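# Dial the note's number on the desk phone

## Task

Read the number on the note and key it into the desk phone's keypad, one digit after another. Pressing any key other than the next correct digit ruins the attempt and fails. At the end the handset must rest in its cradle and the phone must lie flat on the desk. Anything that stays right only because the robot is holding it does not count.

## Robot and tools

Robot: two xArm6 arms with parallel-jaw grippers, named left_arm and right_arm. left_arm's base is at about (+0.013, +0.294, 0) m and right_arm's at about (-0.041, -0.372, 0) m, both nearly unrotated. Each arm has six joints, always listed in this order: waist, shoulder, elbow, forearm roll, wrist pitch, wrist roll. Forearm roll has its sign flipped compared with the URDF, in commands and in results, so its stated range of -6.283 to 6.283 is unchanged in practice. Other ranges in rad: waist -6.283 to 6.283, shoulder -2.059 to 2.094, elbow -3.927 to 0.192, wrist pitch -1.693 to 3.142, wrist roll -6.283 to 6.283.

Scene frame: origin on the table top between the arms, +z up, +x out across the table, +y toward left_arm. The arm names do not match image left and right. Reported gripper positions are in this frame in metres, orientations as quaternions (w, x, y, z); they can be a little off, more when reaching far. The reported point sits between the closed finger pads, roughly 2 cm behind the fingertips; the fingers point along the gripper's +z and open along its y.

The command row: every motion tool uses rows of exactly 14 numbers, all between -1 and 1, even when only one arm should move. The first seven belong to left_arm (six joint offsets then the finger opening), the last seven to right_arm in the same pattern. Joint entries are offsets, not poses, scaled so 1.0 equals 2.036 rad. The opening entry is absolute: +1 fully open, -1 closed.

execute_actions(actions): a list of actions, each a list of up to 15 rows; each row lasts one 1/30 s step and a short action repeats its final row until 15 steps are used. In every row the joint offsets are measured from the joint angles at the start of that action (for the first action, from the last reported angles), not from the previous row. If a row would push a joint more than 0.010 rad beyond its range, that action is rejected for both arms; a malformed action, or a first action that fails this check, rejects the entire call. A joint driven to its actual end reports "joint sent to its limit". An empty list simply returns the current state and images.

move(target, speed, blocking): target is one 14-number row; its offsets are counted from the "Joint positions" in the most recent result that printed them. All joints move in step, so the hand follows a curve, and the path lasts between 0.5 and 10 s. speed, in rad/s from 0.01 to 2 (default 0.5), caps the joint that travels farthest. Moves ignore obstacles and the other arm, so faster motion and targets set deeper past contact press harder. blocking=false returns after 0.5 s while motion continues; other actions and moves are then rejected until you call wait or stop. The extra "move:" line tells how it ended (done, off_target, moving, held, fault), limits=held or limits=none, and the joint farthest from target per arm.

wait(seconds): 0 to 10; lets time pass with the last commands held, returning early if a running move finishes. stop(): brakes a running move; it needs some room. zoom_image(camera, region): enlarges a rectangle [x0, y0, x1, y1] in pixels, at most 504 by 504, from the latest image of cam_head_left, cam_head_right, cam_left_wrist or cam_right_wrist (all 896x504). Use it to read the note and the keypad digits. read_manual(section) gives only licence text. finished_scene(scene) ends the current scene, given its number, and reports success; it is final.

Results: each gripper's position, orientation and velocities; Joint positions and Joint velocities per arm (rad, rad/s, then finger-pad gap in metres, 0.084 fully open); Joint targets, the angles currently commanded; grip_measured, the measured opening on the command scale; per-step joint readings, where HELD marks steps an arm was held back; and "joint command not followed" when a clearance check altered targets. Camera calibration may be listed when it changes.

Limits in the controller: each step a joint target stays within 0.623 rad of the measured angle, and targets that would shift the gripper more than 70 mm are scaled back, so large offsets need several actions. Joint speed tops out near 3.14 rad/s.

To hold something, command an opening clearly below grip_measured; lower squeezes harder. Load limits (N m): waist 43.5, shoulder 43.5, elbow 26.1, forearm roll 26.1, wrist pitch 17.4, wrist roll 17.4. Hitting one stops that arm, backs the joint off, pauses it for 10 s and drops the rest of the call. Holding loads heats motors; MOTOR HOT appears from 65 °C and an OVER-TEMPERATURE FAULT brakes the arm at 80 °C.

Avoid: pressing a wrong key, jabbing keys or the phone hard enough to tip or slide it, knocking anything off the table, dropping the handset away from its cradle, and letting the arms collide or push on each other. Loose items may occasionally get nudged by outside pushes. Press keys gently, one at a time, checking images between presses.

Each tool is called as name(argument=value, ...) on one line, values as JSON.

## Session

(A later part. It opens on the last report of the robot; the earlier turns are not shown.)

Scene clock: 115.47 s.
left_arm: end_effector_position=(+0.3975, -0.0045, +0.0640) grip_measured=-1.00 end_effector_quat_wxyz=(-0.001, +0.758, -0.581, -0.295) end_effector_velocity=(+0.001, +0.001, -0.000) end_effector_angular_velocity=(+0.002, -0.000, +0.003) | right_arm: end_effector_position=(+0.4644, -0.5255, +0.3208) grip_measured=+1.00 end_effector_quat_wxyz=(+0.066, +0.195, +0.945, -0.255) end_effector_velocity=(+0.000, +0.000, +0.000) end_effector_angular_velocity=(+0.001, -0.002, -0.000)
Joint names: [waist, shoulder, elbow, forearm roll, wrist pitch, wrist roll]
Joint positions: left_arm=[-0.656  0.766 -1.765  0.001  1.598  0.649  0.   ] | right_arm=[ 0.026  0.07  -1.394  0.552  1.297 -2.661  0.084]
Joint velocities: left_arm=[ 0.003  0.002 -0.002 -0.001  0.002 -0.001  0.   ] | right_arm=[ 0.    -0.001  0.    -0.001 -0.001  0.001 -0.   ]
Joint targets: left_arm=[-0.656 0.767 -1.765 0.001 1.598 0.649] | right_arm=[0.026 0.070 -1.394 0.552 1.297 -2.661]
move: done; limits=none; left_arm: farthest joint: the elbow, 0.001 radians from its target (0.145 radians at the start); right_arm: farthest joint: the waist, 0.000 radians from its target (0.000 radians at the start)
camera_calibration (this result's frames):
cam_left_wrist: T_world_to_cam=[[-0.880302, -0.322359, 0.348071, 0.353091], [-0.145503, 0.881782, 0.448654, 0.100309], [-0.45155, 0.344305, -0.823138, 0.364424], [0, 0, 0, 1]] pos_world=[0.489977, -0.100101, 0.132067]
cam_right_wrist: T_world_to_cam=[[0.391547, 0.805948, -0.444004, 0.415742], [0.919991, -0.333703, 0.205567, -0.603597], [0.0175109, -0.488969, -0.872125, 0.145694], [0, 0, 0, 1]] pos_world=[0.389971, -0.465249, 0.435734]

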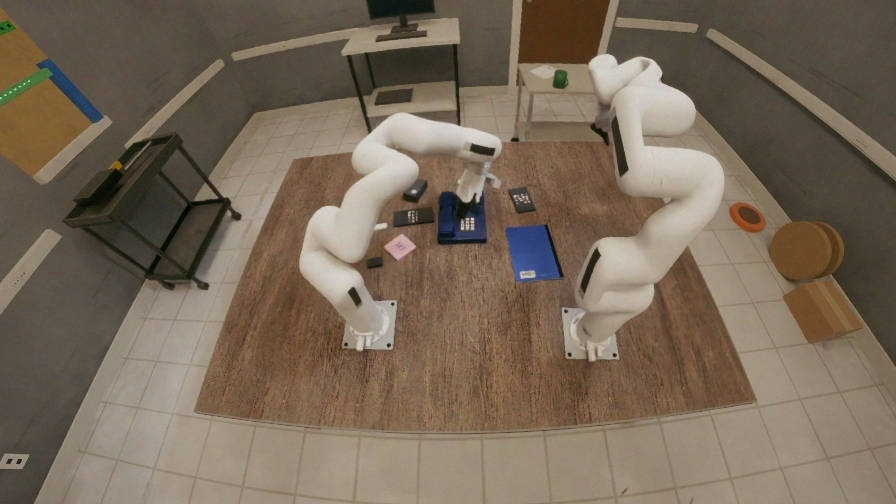

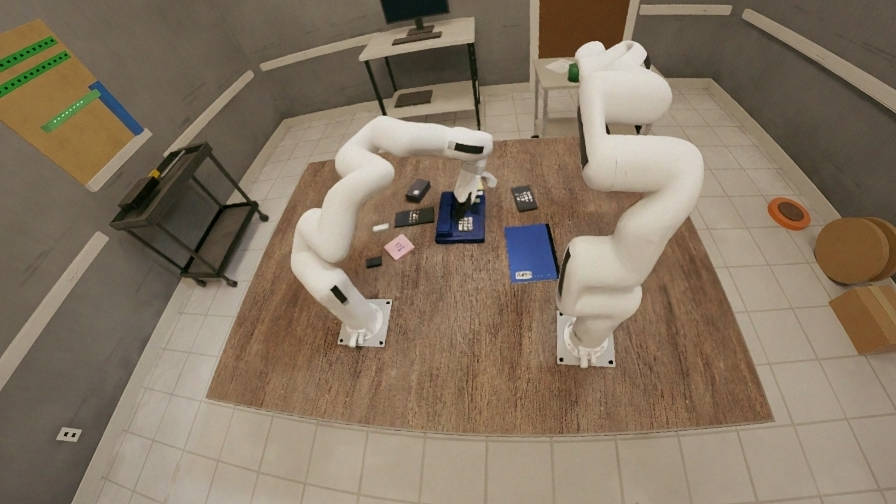

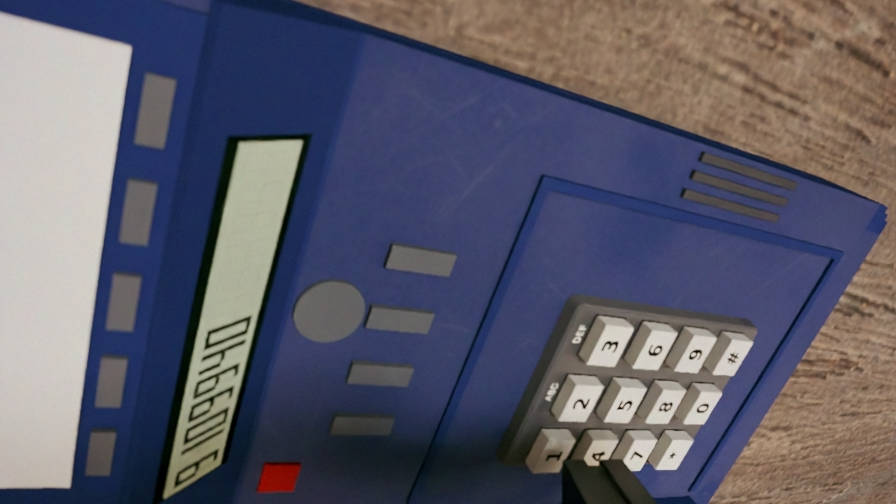

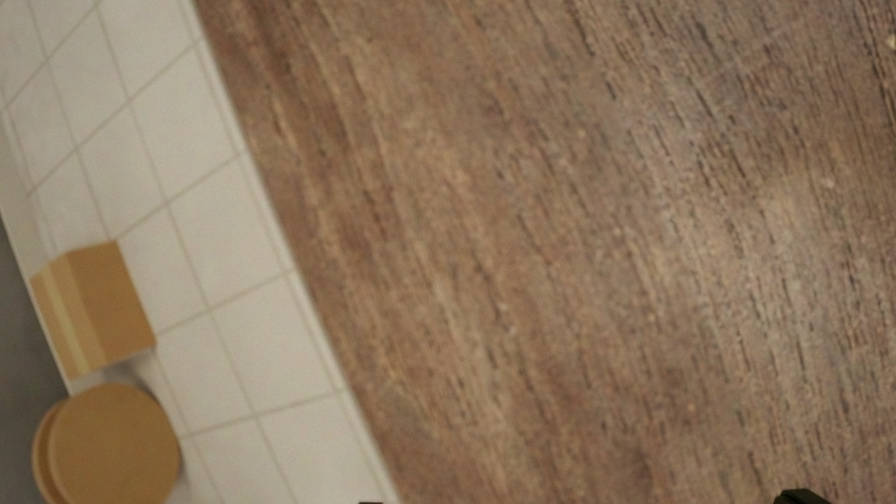

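move(target=[0,0.0053,0.002,0,-0.0073,0,-1,0,0,0,0,0,0,1], speed=0.025)

move(target=[0,-0.0053,-0.002,0,0.0073,0,-1,0,0,0,0,0,0,1], speed=0.05)

move(target=[-0.0263,0.0434,-0.075,0,0.0316,0,-1,0,0,0,0,0,0,1], speed=0.2)

Scene clock: 120.73 s.
left_arm: end_effector_position=(+0.3976, -0.0046, +0.0568) grip_measured=-1.00 end_effector_quat_wxyz=(-0.001, +0.759, -0.581, -0.295) end_effector_velocity=(-0.001, +0.001, -0.002) end_effector_angular_velocity=(+0.002, +0.003, +0.001) | right_arm: end_effector_position=(+0.4644, -0.5255, +0.3208) grip_measured=+1.00 end_effector_quat_wxyz=(+0.066, +0.195, +0.945, -0.255) end_effector_velocity=(+0.000, +0.000, -0.001) end_effector_angular_velocity=(+0.000, +0.002, +0.000)
Joint names: [waist, shoulder, elbow, forearm roll, wrist pitch, wrist roll]
Joint positions: left_arm=[-0.656  0.777 -1.761  0.001  1.583  0.649  0.   ] | right_arm=[ 0.026  0.07  -1.394  0.552  1.297 -2.661  0.084]
Joint velocities: left_arm=[ 0.001  0.001  0.004  0.001 -0.002  0.     0.   ] | right_arm=[ 0.     0.002  0.    -0.    -0.     0.     0.   ]
Joint targets: left_arm=[-0.656 0.777 -1.761 0.001 1.583 0.649] | right_arm=[0.026 0.070 -1.394 0.552 1.297 -2.661]
move: done; limits=none; left_arm: farthest joint: the waist, 0.000 radians from its target (0.000 radians at the start); right_arm: farthest joint: the waist, 0.000 radians from its target (0.000 radians at the start)
camera_calibration (this result's frames):
cam_left_wrist: T_world_to_cam=[[-0.880356, -0.322349, 0.347943, 0.355663], [-0.145617, 0.881827, 0.448527, 0.10361], [-0.451408, 0.344197, -0.823262, 0.35846], [0, 0, 0, 1]] pos_world=[0.490009, -0.100099, 0.124884]
cam_right_wrist: T_world_to_cam=[[0.391547, 0.805948, -0.444004, 0.415742], [0.919991, -0.333703, 0.205567, -0.603597], [0.0175109, -0.488969, -0.872126, 0.145694], [0, 0, 0, 1]] pos_world=[0.389971, -0.465249, 0.435734]

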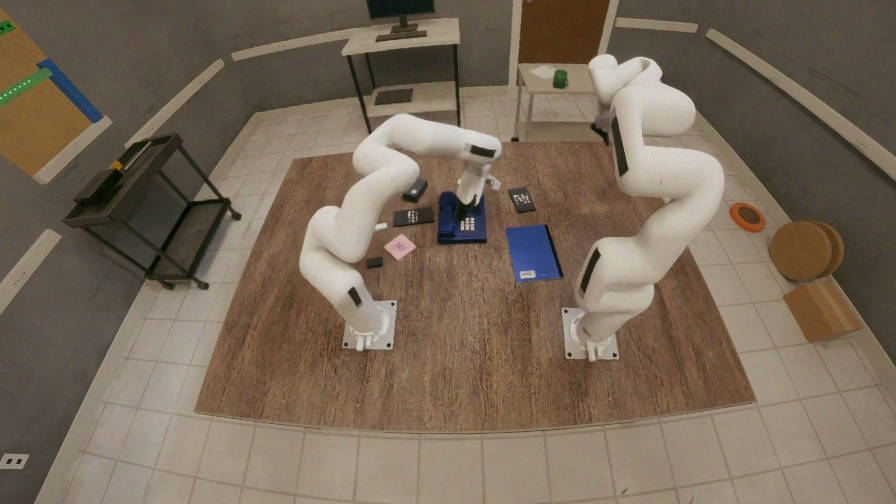

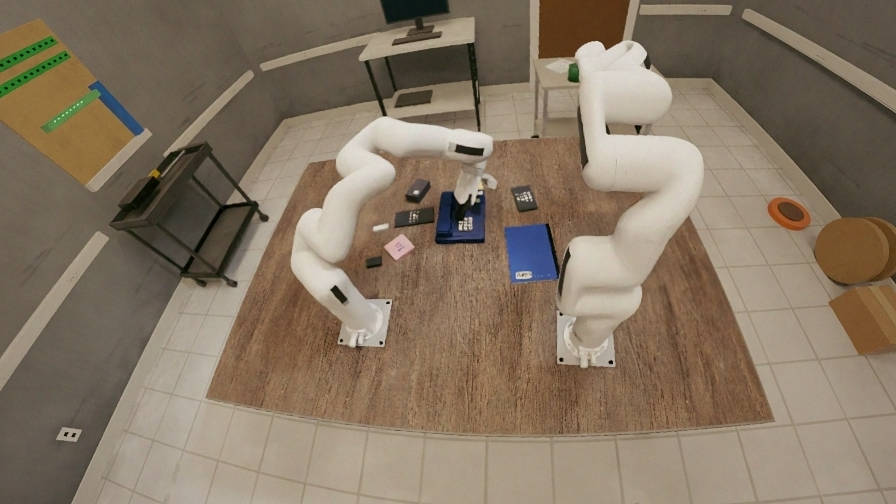

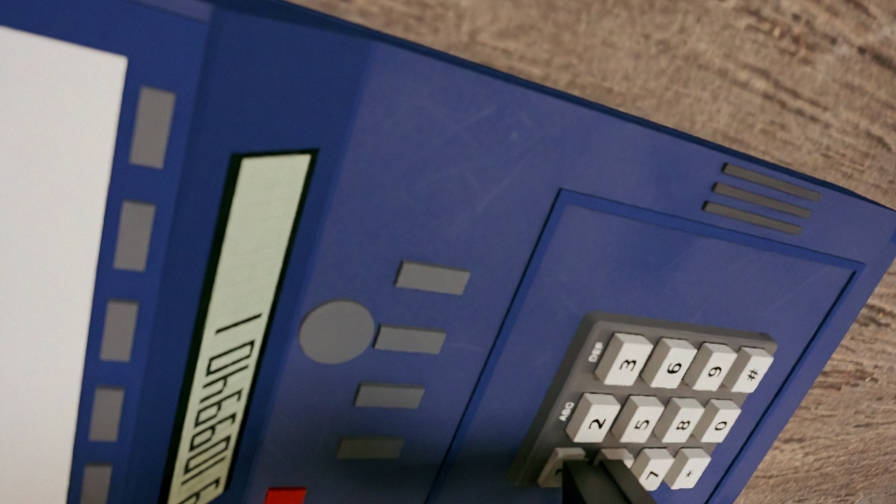

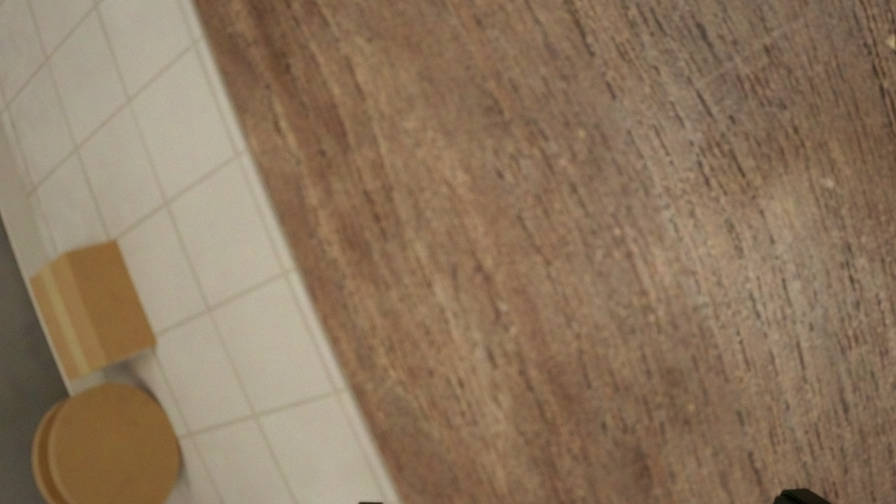

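Scene clock: 121.53 s.
left_arm: end_effector_position=(+0.3976, -0.0045, +0.0641) grip_measured=-1.00 end_effector_quat_wxyz=(-0.001, +0.758, -0.581, -0.295) end_effector_velocity=(-0.000, +0.001, +0.000) end_effector_angular_velocity=(+0.001, +0.001, +0.001) | right_arm: end_effector_position=(+0.4644, -0.5255, +0.3208) grip_measured=+1.00 end_effector_quat_wxyz=(+0.066, +0.195, +0.945, -0.255) end_effector_velocity=(-0.000, +0.000, -0.000) end_effector_angular_velocity=(+0.000, +0.001, +0.000)
Joint names: [waist, shoulder, elbow, forearm roll, wrist pitch, wrist roll]
Joint positions: left_arm=[-0.656  0.766 -1.765  0.001  1.598  0.649  0.   ] | right_arm=[ 0.026  0.07  -1.394  0.552  1.297 -2.661  0.084]
Joint velocities: left_arm=[ 0.001 -0.001  0.001 -0.     0.001  0.     0.   ] | right_arm=[-0.    -0.001  0.001 -0.     0.001 -0.001  0.   ]
Joint targets: left_arm=[-0.656 0.766 -1.765 0.001 1.598 0.649] | right_arm=[0.026 0.070 -1.394 0.552 1.297 -2.661]
move: done; limits=none; left_arm: farthest joint: the waist, 0.000 radians from its target (0.000 radians at the start); right_arm: farthest joint: the waist, 0.000 radians from its target (0.000 radians at the start)
camera_calibration (this result's frames):
cam_left_wrist: T_world_to_cam=[[-0.880318, -0.322361, 0.348028, 0.353093], [-0.145542, 0.881793, 0.448619, 0.100293], [-0.451506, 0.344274, -0.823175, 0.364485], [0, 0, 0, 1]] pos_world=[0.489998, -0.100097, 0.132155]
cam_right_wrist: T_world_to_cam=[[0.391547, 0.805948, -0.444004, 0.415741], [0.919991, -0.333703, 0.205567, -0.603597], [0.0175107, -0.488969, -0.872126, 0.145694], [0, 0, 0, 1]] pos_world=[0.389971, -0.465249, 0.435734]

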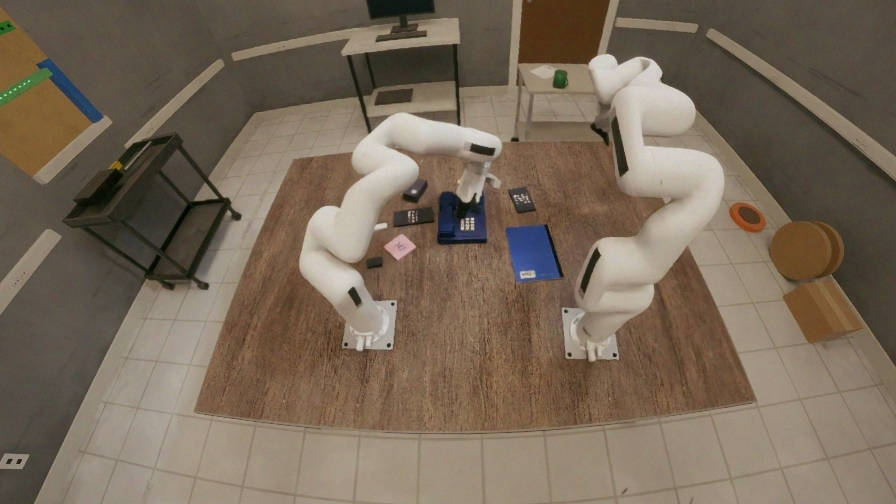

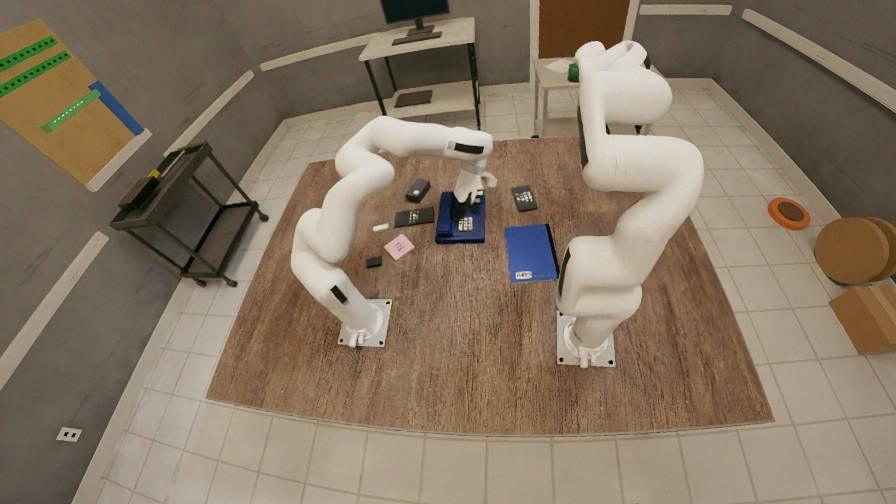

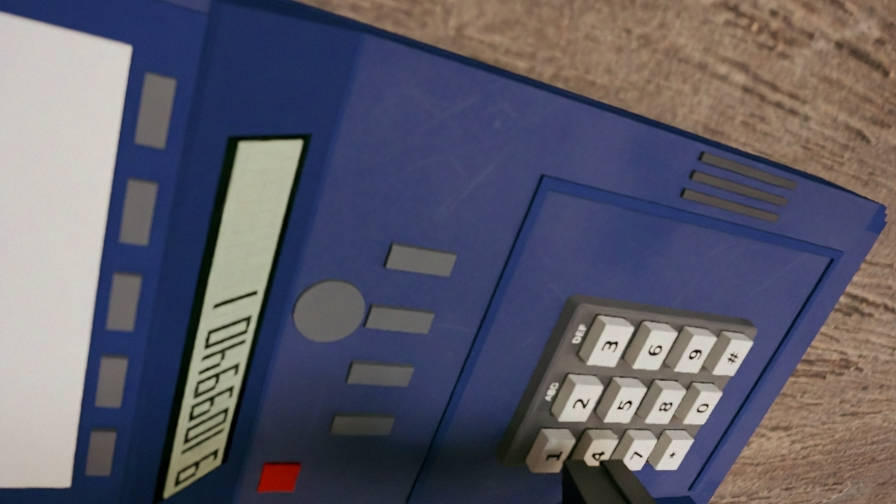

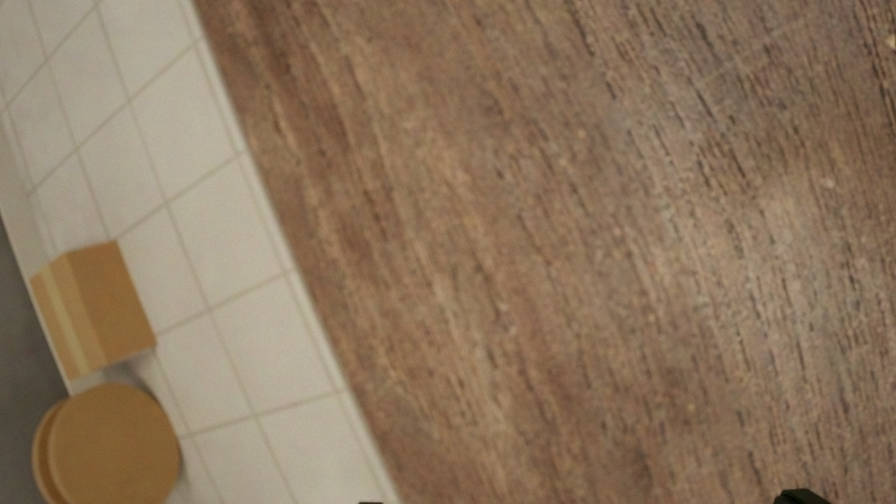

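Scene clock: 122.83 s.
left_arm: end_effector_position=(+0.3969, -0.0383, +0.0641) grip_measured=-1.00 end_effector_quat_wxyz=(-0.009, +0.743, -0.601, -0.295) end_effector_velocity=(-0.001, -0.001, -0.000) end_effector_angular_velocity=(+0.000, +0.002, -0.002) | right_arm: end_effector_position=(+0.4644, -0.5255, +0.3208) grip_measured=+1.00 end_effector_quat_wxyz=(+0.066, +0.195, +0.945, -0.255) end_effector_velocity=(+0.000, +0.000, +0.001) end_effector_angular_velocity=(+0.000, -0.002, +0.002)
Joint names: [waist, shoulder, elbow, forearm roll, wrist pitch, wrist roll]
Joint positions: left_arm=[-0.71   0.854 -1.918  0.001  1.662  0.649  0.   ] | right_arm=[ 0.026  0.07  -1.394  0.552  1.297 -2.661  0.084]
Joint velocities: left_arm=[-0.002  0.002 -0.001  0.001  0.001  0.001  0.   ] | right_arm=[ 0.    -0.002  0.    -0.    -0.002 -0.001  0.   ]
Joint targets: left_arm=[-0.710 0.855 -1.918 0.001 1.662 0.649] | right_arm=[0.026 0.070 -1.394 0.552 1.297 -2.661]
move: done; limits=none; left_arm: farthest joint: the waist, 0.000 radians from its target (0.053 radians at the start); right_arm: farthest joint: the waist, 0.000 radians from its target (0.000 radians at the start)
camera_calibration (this result's frames):
cam_left_wrist: T_world_to_cam=[[-0.896273, -0.274882, 0.348045, 0.349807], [-0.0982465, 0.888323, 0.448586, 0.111435], [-0.432484, 0.367861, -0.823186, 0.369199], [0, 0, 0, 1]] pos_world=[0.484143, -0.138649, 0.132183]
cam_right_wrist: T_world_to_cam=[[0.391547, 0.805948, -0.444004, 0.415741], [0.919991, -0.333704, 0.205567, -0.603597], [0.0175108, -0.488969, -0.872126, 0.145694], [0, 0, 0, 1]] pos_world=[0.389971, -0.465249, 0.435734]

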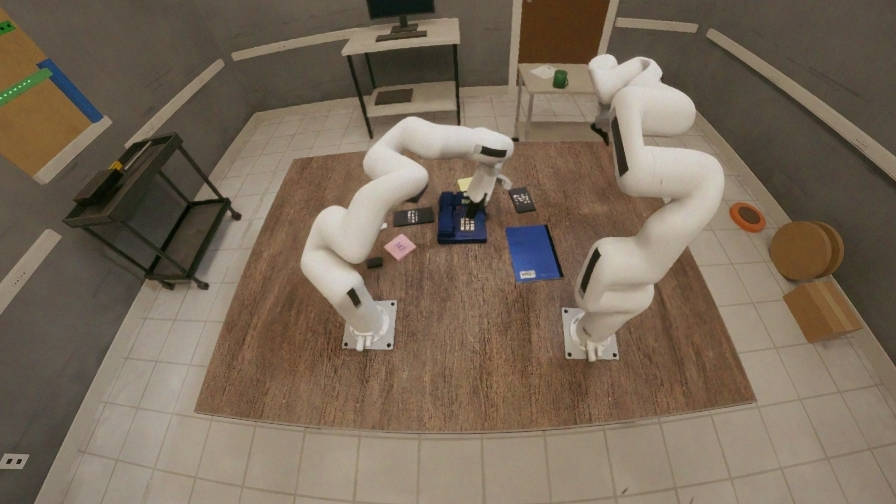

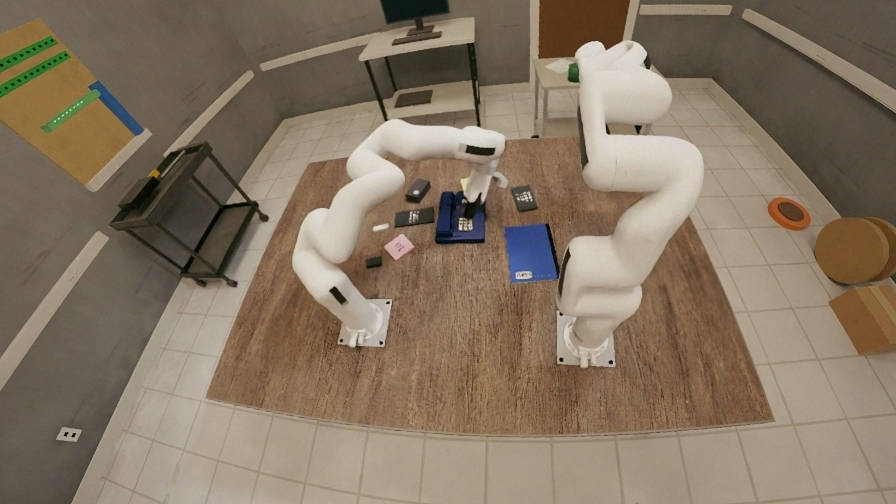

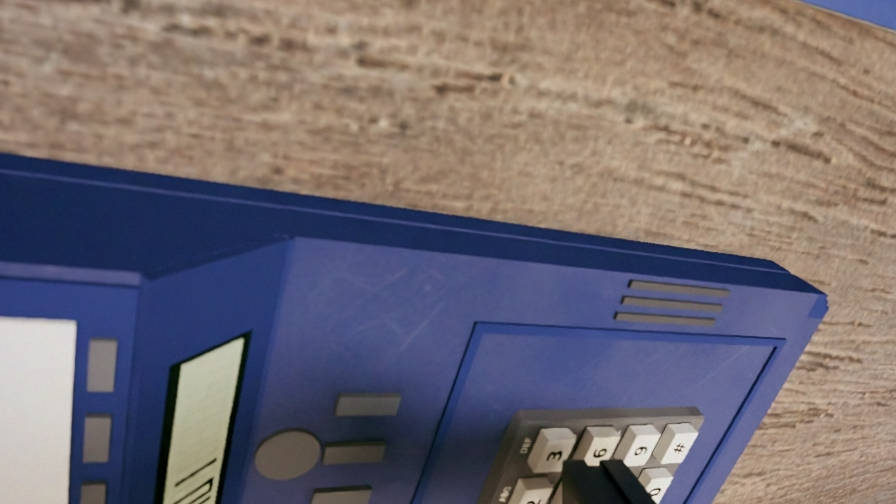

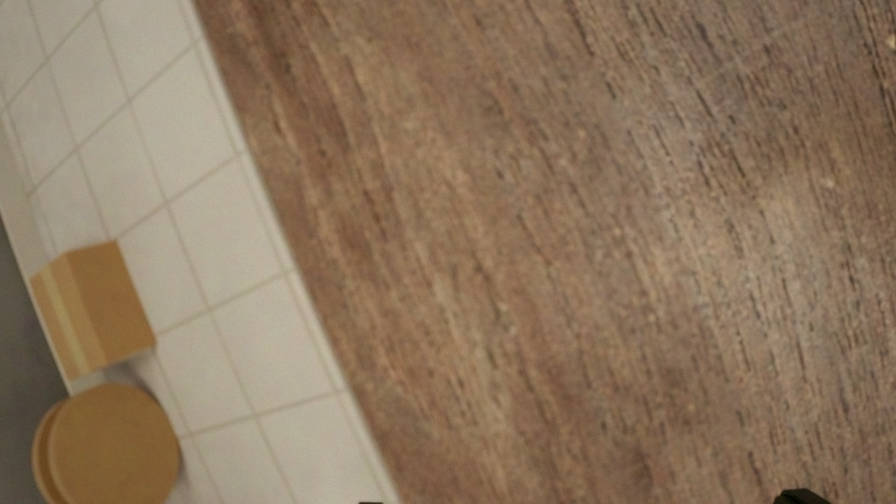

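move(target=[0,0.0052,0.0023,0,-0.0075,0,-1,0,0,0,0,0,0,1], speed=0.025)

move(target=[0,-0.0052,-0.0023,0,0.0075,0,-1,0,0,0,0,0,0,1], speed=0.05)

Scene clock: 126.30 s.
left_arm: end_effector_position=(+0.3970, -0.0383, +0.0566) grip_measured=-1.00 end_effector_quat_wxyz=(-0.009, +0.743, -0.601, -0.295) end_effector_velocity=(-0.001, -0.000, -0.001) end_effector_angular_velocity=(+0.001, +0.001, -0.002) | right_arm: end_effector_position=(+0.4644, -0.5255, +0.3208) grip_measured=+1.00 end_effector_quat_wxyz=(+0.066, +0.195, +0.945, -0.255) end_effector_velocity=(-0.000, -0.000, -0.001) end_effector_angular_velocity=(-0.001, +0.002, +0.000)
Joint names: [waist, shoulder, elbow, forearm roll, wrist pitch, wrist roll]
Joint positions: left_arm=[-0.71   0.865 -1.913  0.001  1.647  0.649  0.   ] | right_arm=[ 0.026  0.07  -1.394  0.552  1.297 -2.661  0.084]
Joint velocities: left_arm=[-0.002  0.001  0.001 -0.    -0.002  0.     0.   ] | right_arm=[-0.     0.001  0.     0.001  0.    -0.     0.   ]
Joint targets: left_arm=[-0.710 0.865 -1.913 0.001 1.647 0.649] | right_arm=[0.026 0.070 -1.394 0.552 1.297 -2.661]
move: done; limits=none; left_arm: farthest joint: the waist, 0.000 radians from its target (0.000 radians at the start); right_arm: farthest joint: the waist, 0.000 radians from its target (0.000 radians at the start)
camera_calibration (this result's frames):
cam_left_wrist: T_world_to_cam=[[-0.896332, -0.274829, 0.347935, 0.352475], [-0.0983249, 0.888393, 0.448431, 0.114899], [-0.432345, 0.367732, -0.823317, 0.362978], [0, 0, 0, 1]] pos_world=[0.484164, -0.138684, 0.124683]
cam_right_wrist: T_world_to_cam=[[0.391547, 0.805948, -0.444004, 0.415741], [0.919991, -0.333704, 0.205567, -0.603597], [0.0175106, -0.488969, -0.872126, 0.145694], [0, 0, 0, 1]] pos_world=[0.389971, -0.465249, 0.435734]

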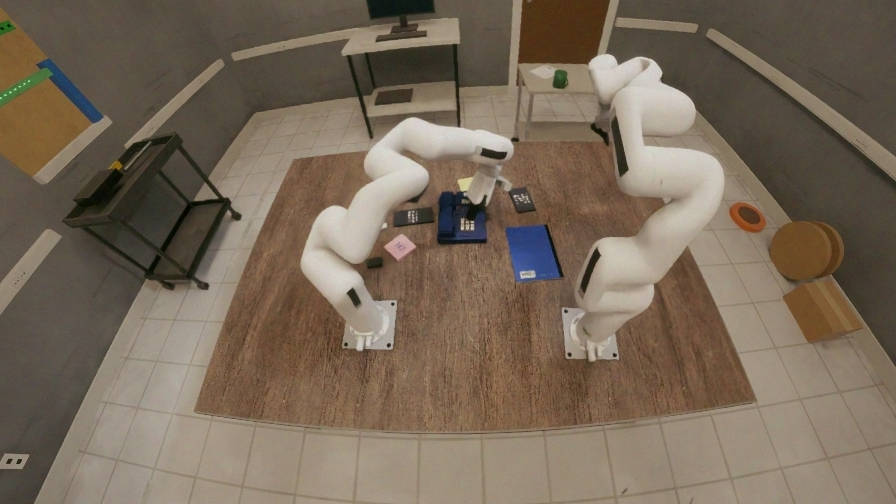

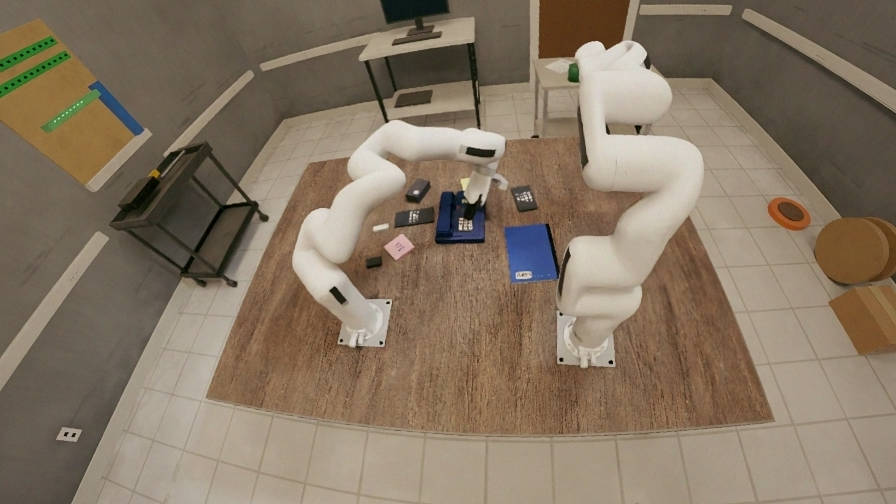

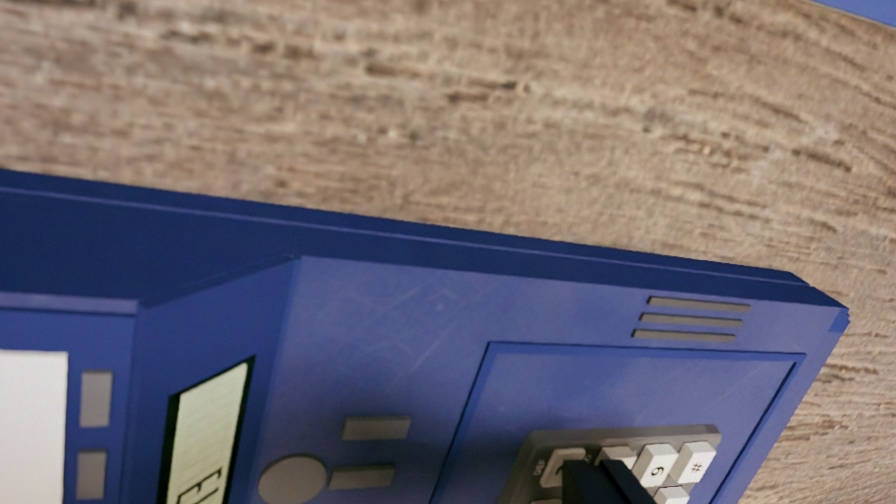

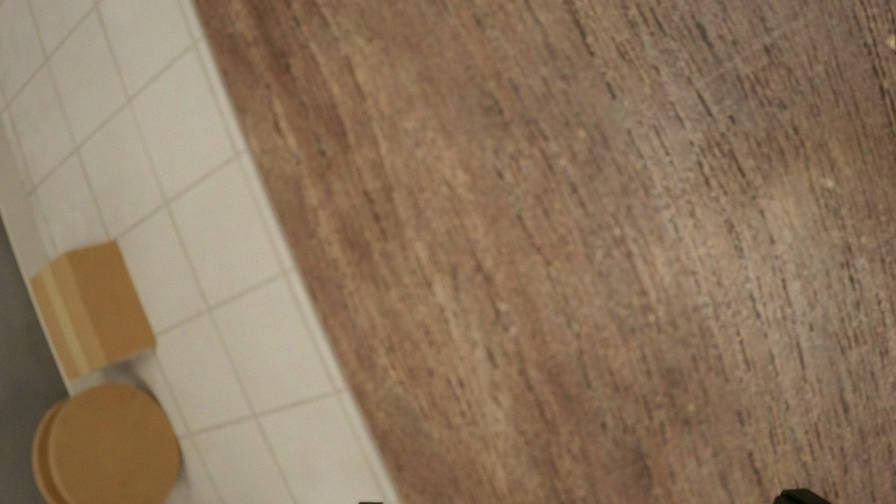

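Scene clock: 127.10 s.
left_arm: end_effector_position=(+0.3969, -0.0383, +0.0642) grip_measured=-1.00 end_effector_quat_wxyz=(-0.009, +0.743, -0.601, -0.295) end_effector_velocity=(+0.000, +0.001, +0.000) end_effector_angular_velocity=(+0.002, +0.001, +0.001) | right_arm: end_effector_position=(+0.4644, -0.5255, +0.3208) grip_measured=+1.00 end_effector_quat_wxyz=(+0.066, +0.195, +0.945, -0.255) end_effector_velocity=(-0.000, -0.000, -0.001) end_effector_angular_velocity=(-0.000, +0.002, +0.000)
Joint names: [waist, shoulder, elbow, forearm roll, wrist pitch, wrist roll]
Joint positions: left_arm=[-0.71   0.854 -1.918  0.001  1.662  0.649  0.   ] | right_arm=[ 0.026  0.07  -1.394  0.552  1.297 -2.661  0.084]
Joint velocities: left_arm=[ 0.002 -0.     0.    -0.001  0.002 -0.     0.   ] | right_arm=[-0.     0.001  0.     0.     0.    -0.    -0.   ]
Joint targets: left_arm=[-0.710 0.854 -1.918 0.001 1.662 0.649] | right_arm=[0.026 0.070 -1.394 0.552 1.297 -2.661]
move: done; limits=none; left_arm: farthest joint: the waist, 0.000 radians from its target (0.000 radians at the start); right_arm: farthest joint: the waist, 0.000 radians from its target (0.000 radians at the start)
camera_calibration (this result's frames):
cam_left_wrist: T_world_to_cam=[[-0.896291, -0.274851, 0.348022, 0.349784], [-0.0982536, 0.888349, 0.448534, 0.111421], [-0.432445, 0.367823, -0.823224, 0.369267], [0, 0, 0, 1]] pos_world=[0.484144, -0.138667, 0.132281]
cam_right_wrist: T_world_to_cam=[[0.391547, 0.805948, -0.444003, 0.415741], [0.919991, -0.333704, 0.205567, -0.603597], [0.0175107, -0.488969, -0.872126, 0.145694], [0, 0, 0, 1]] pos_world=[0.389971, -0.465249, 0.435734]

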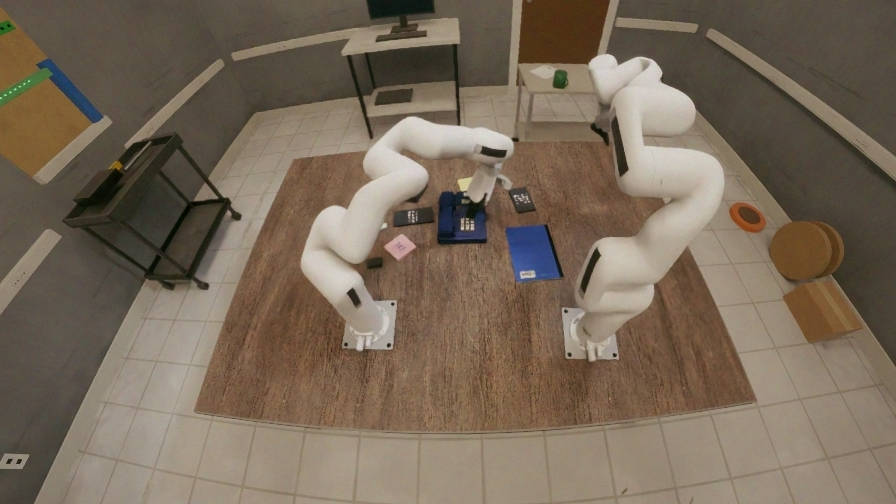

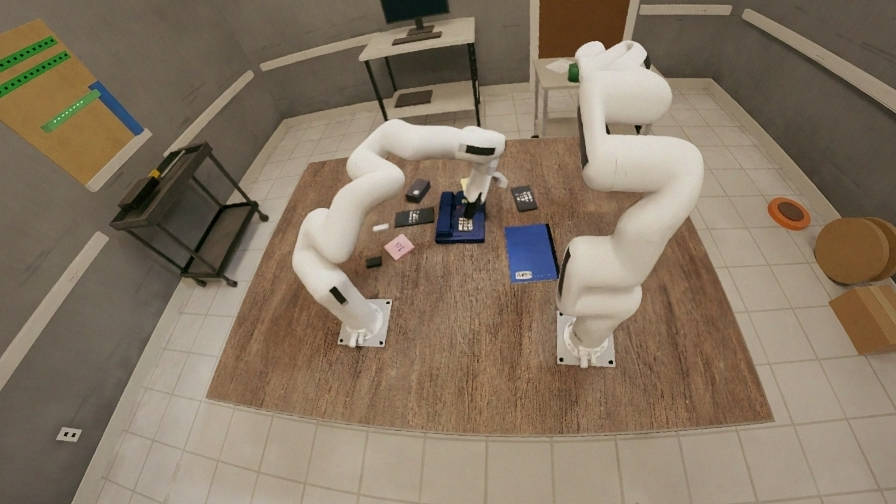

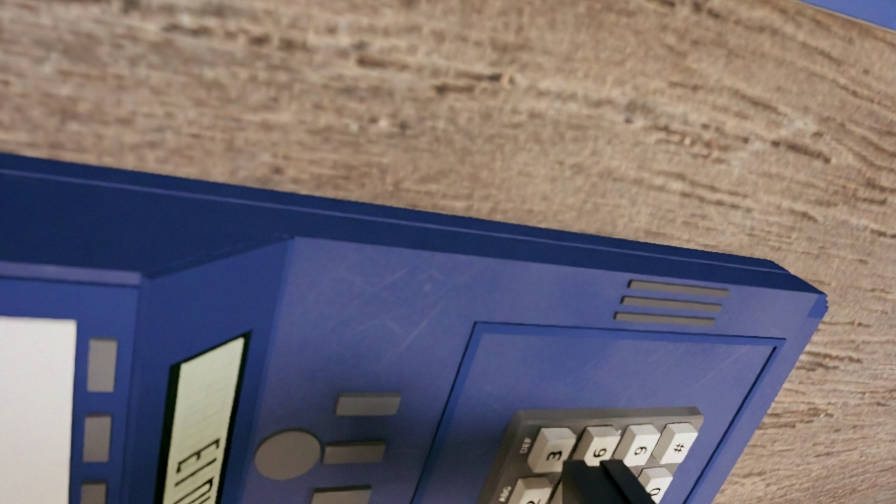

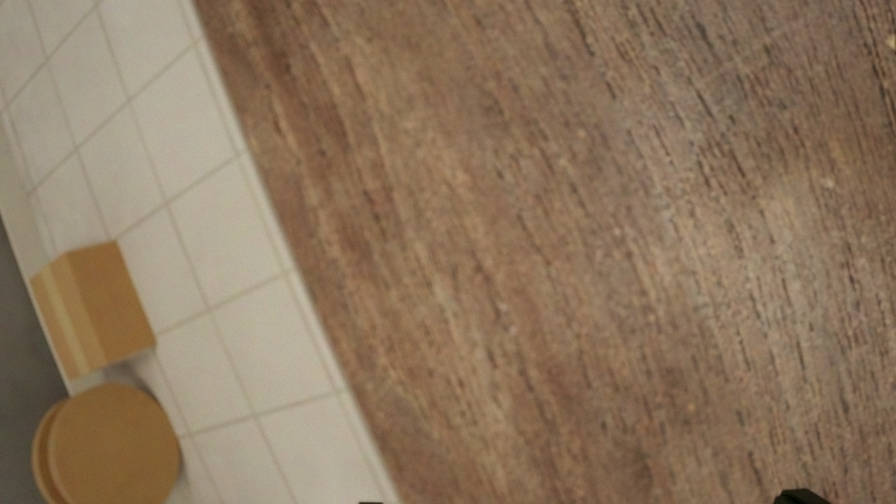

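finished_scene(scene=1)

The scene is finished: the task was done.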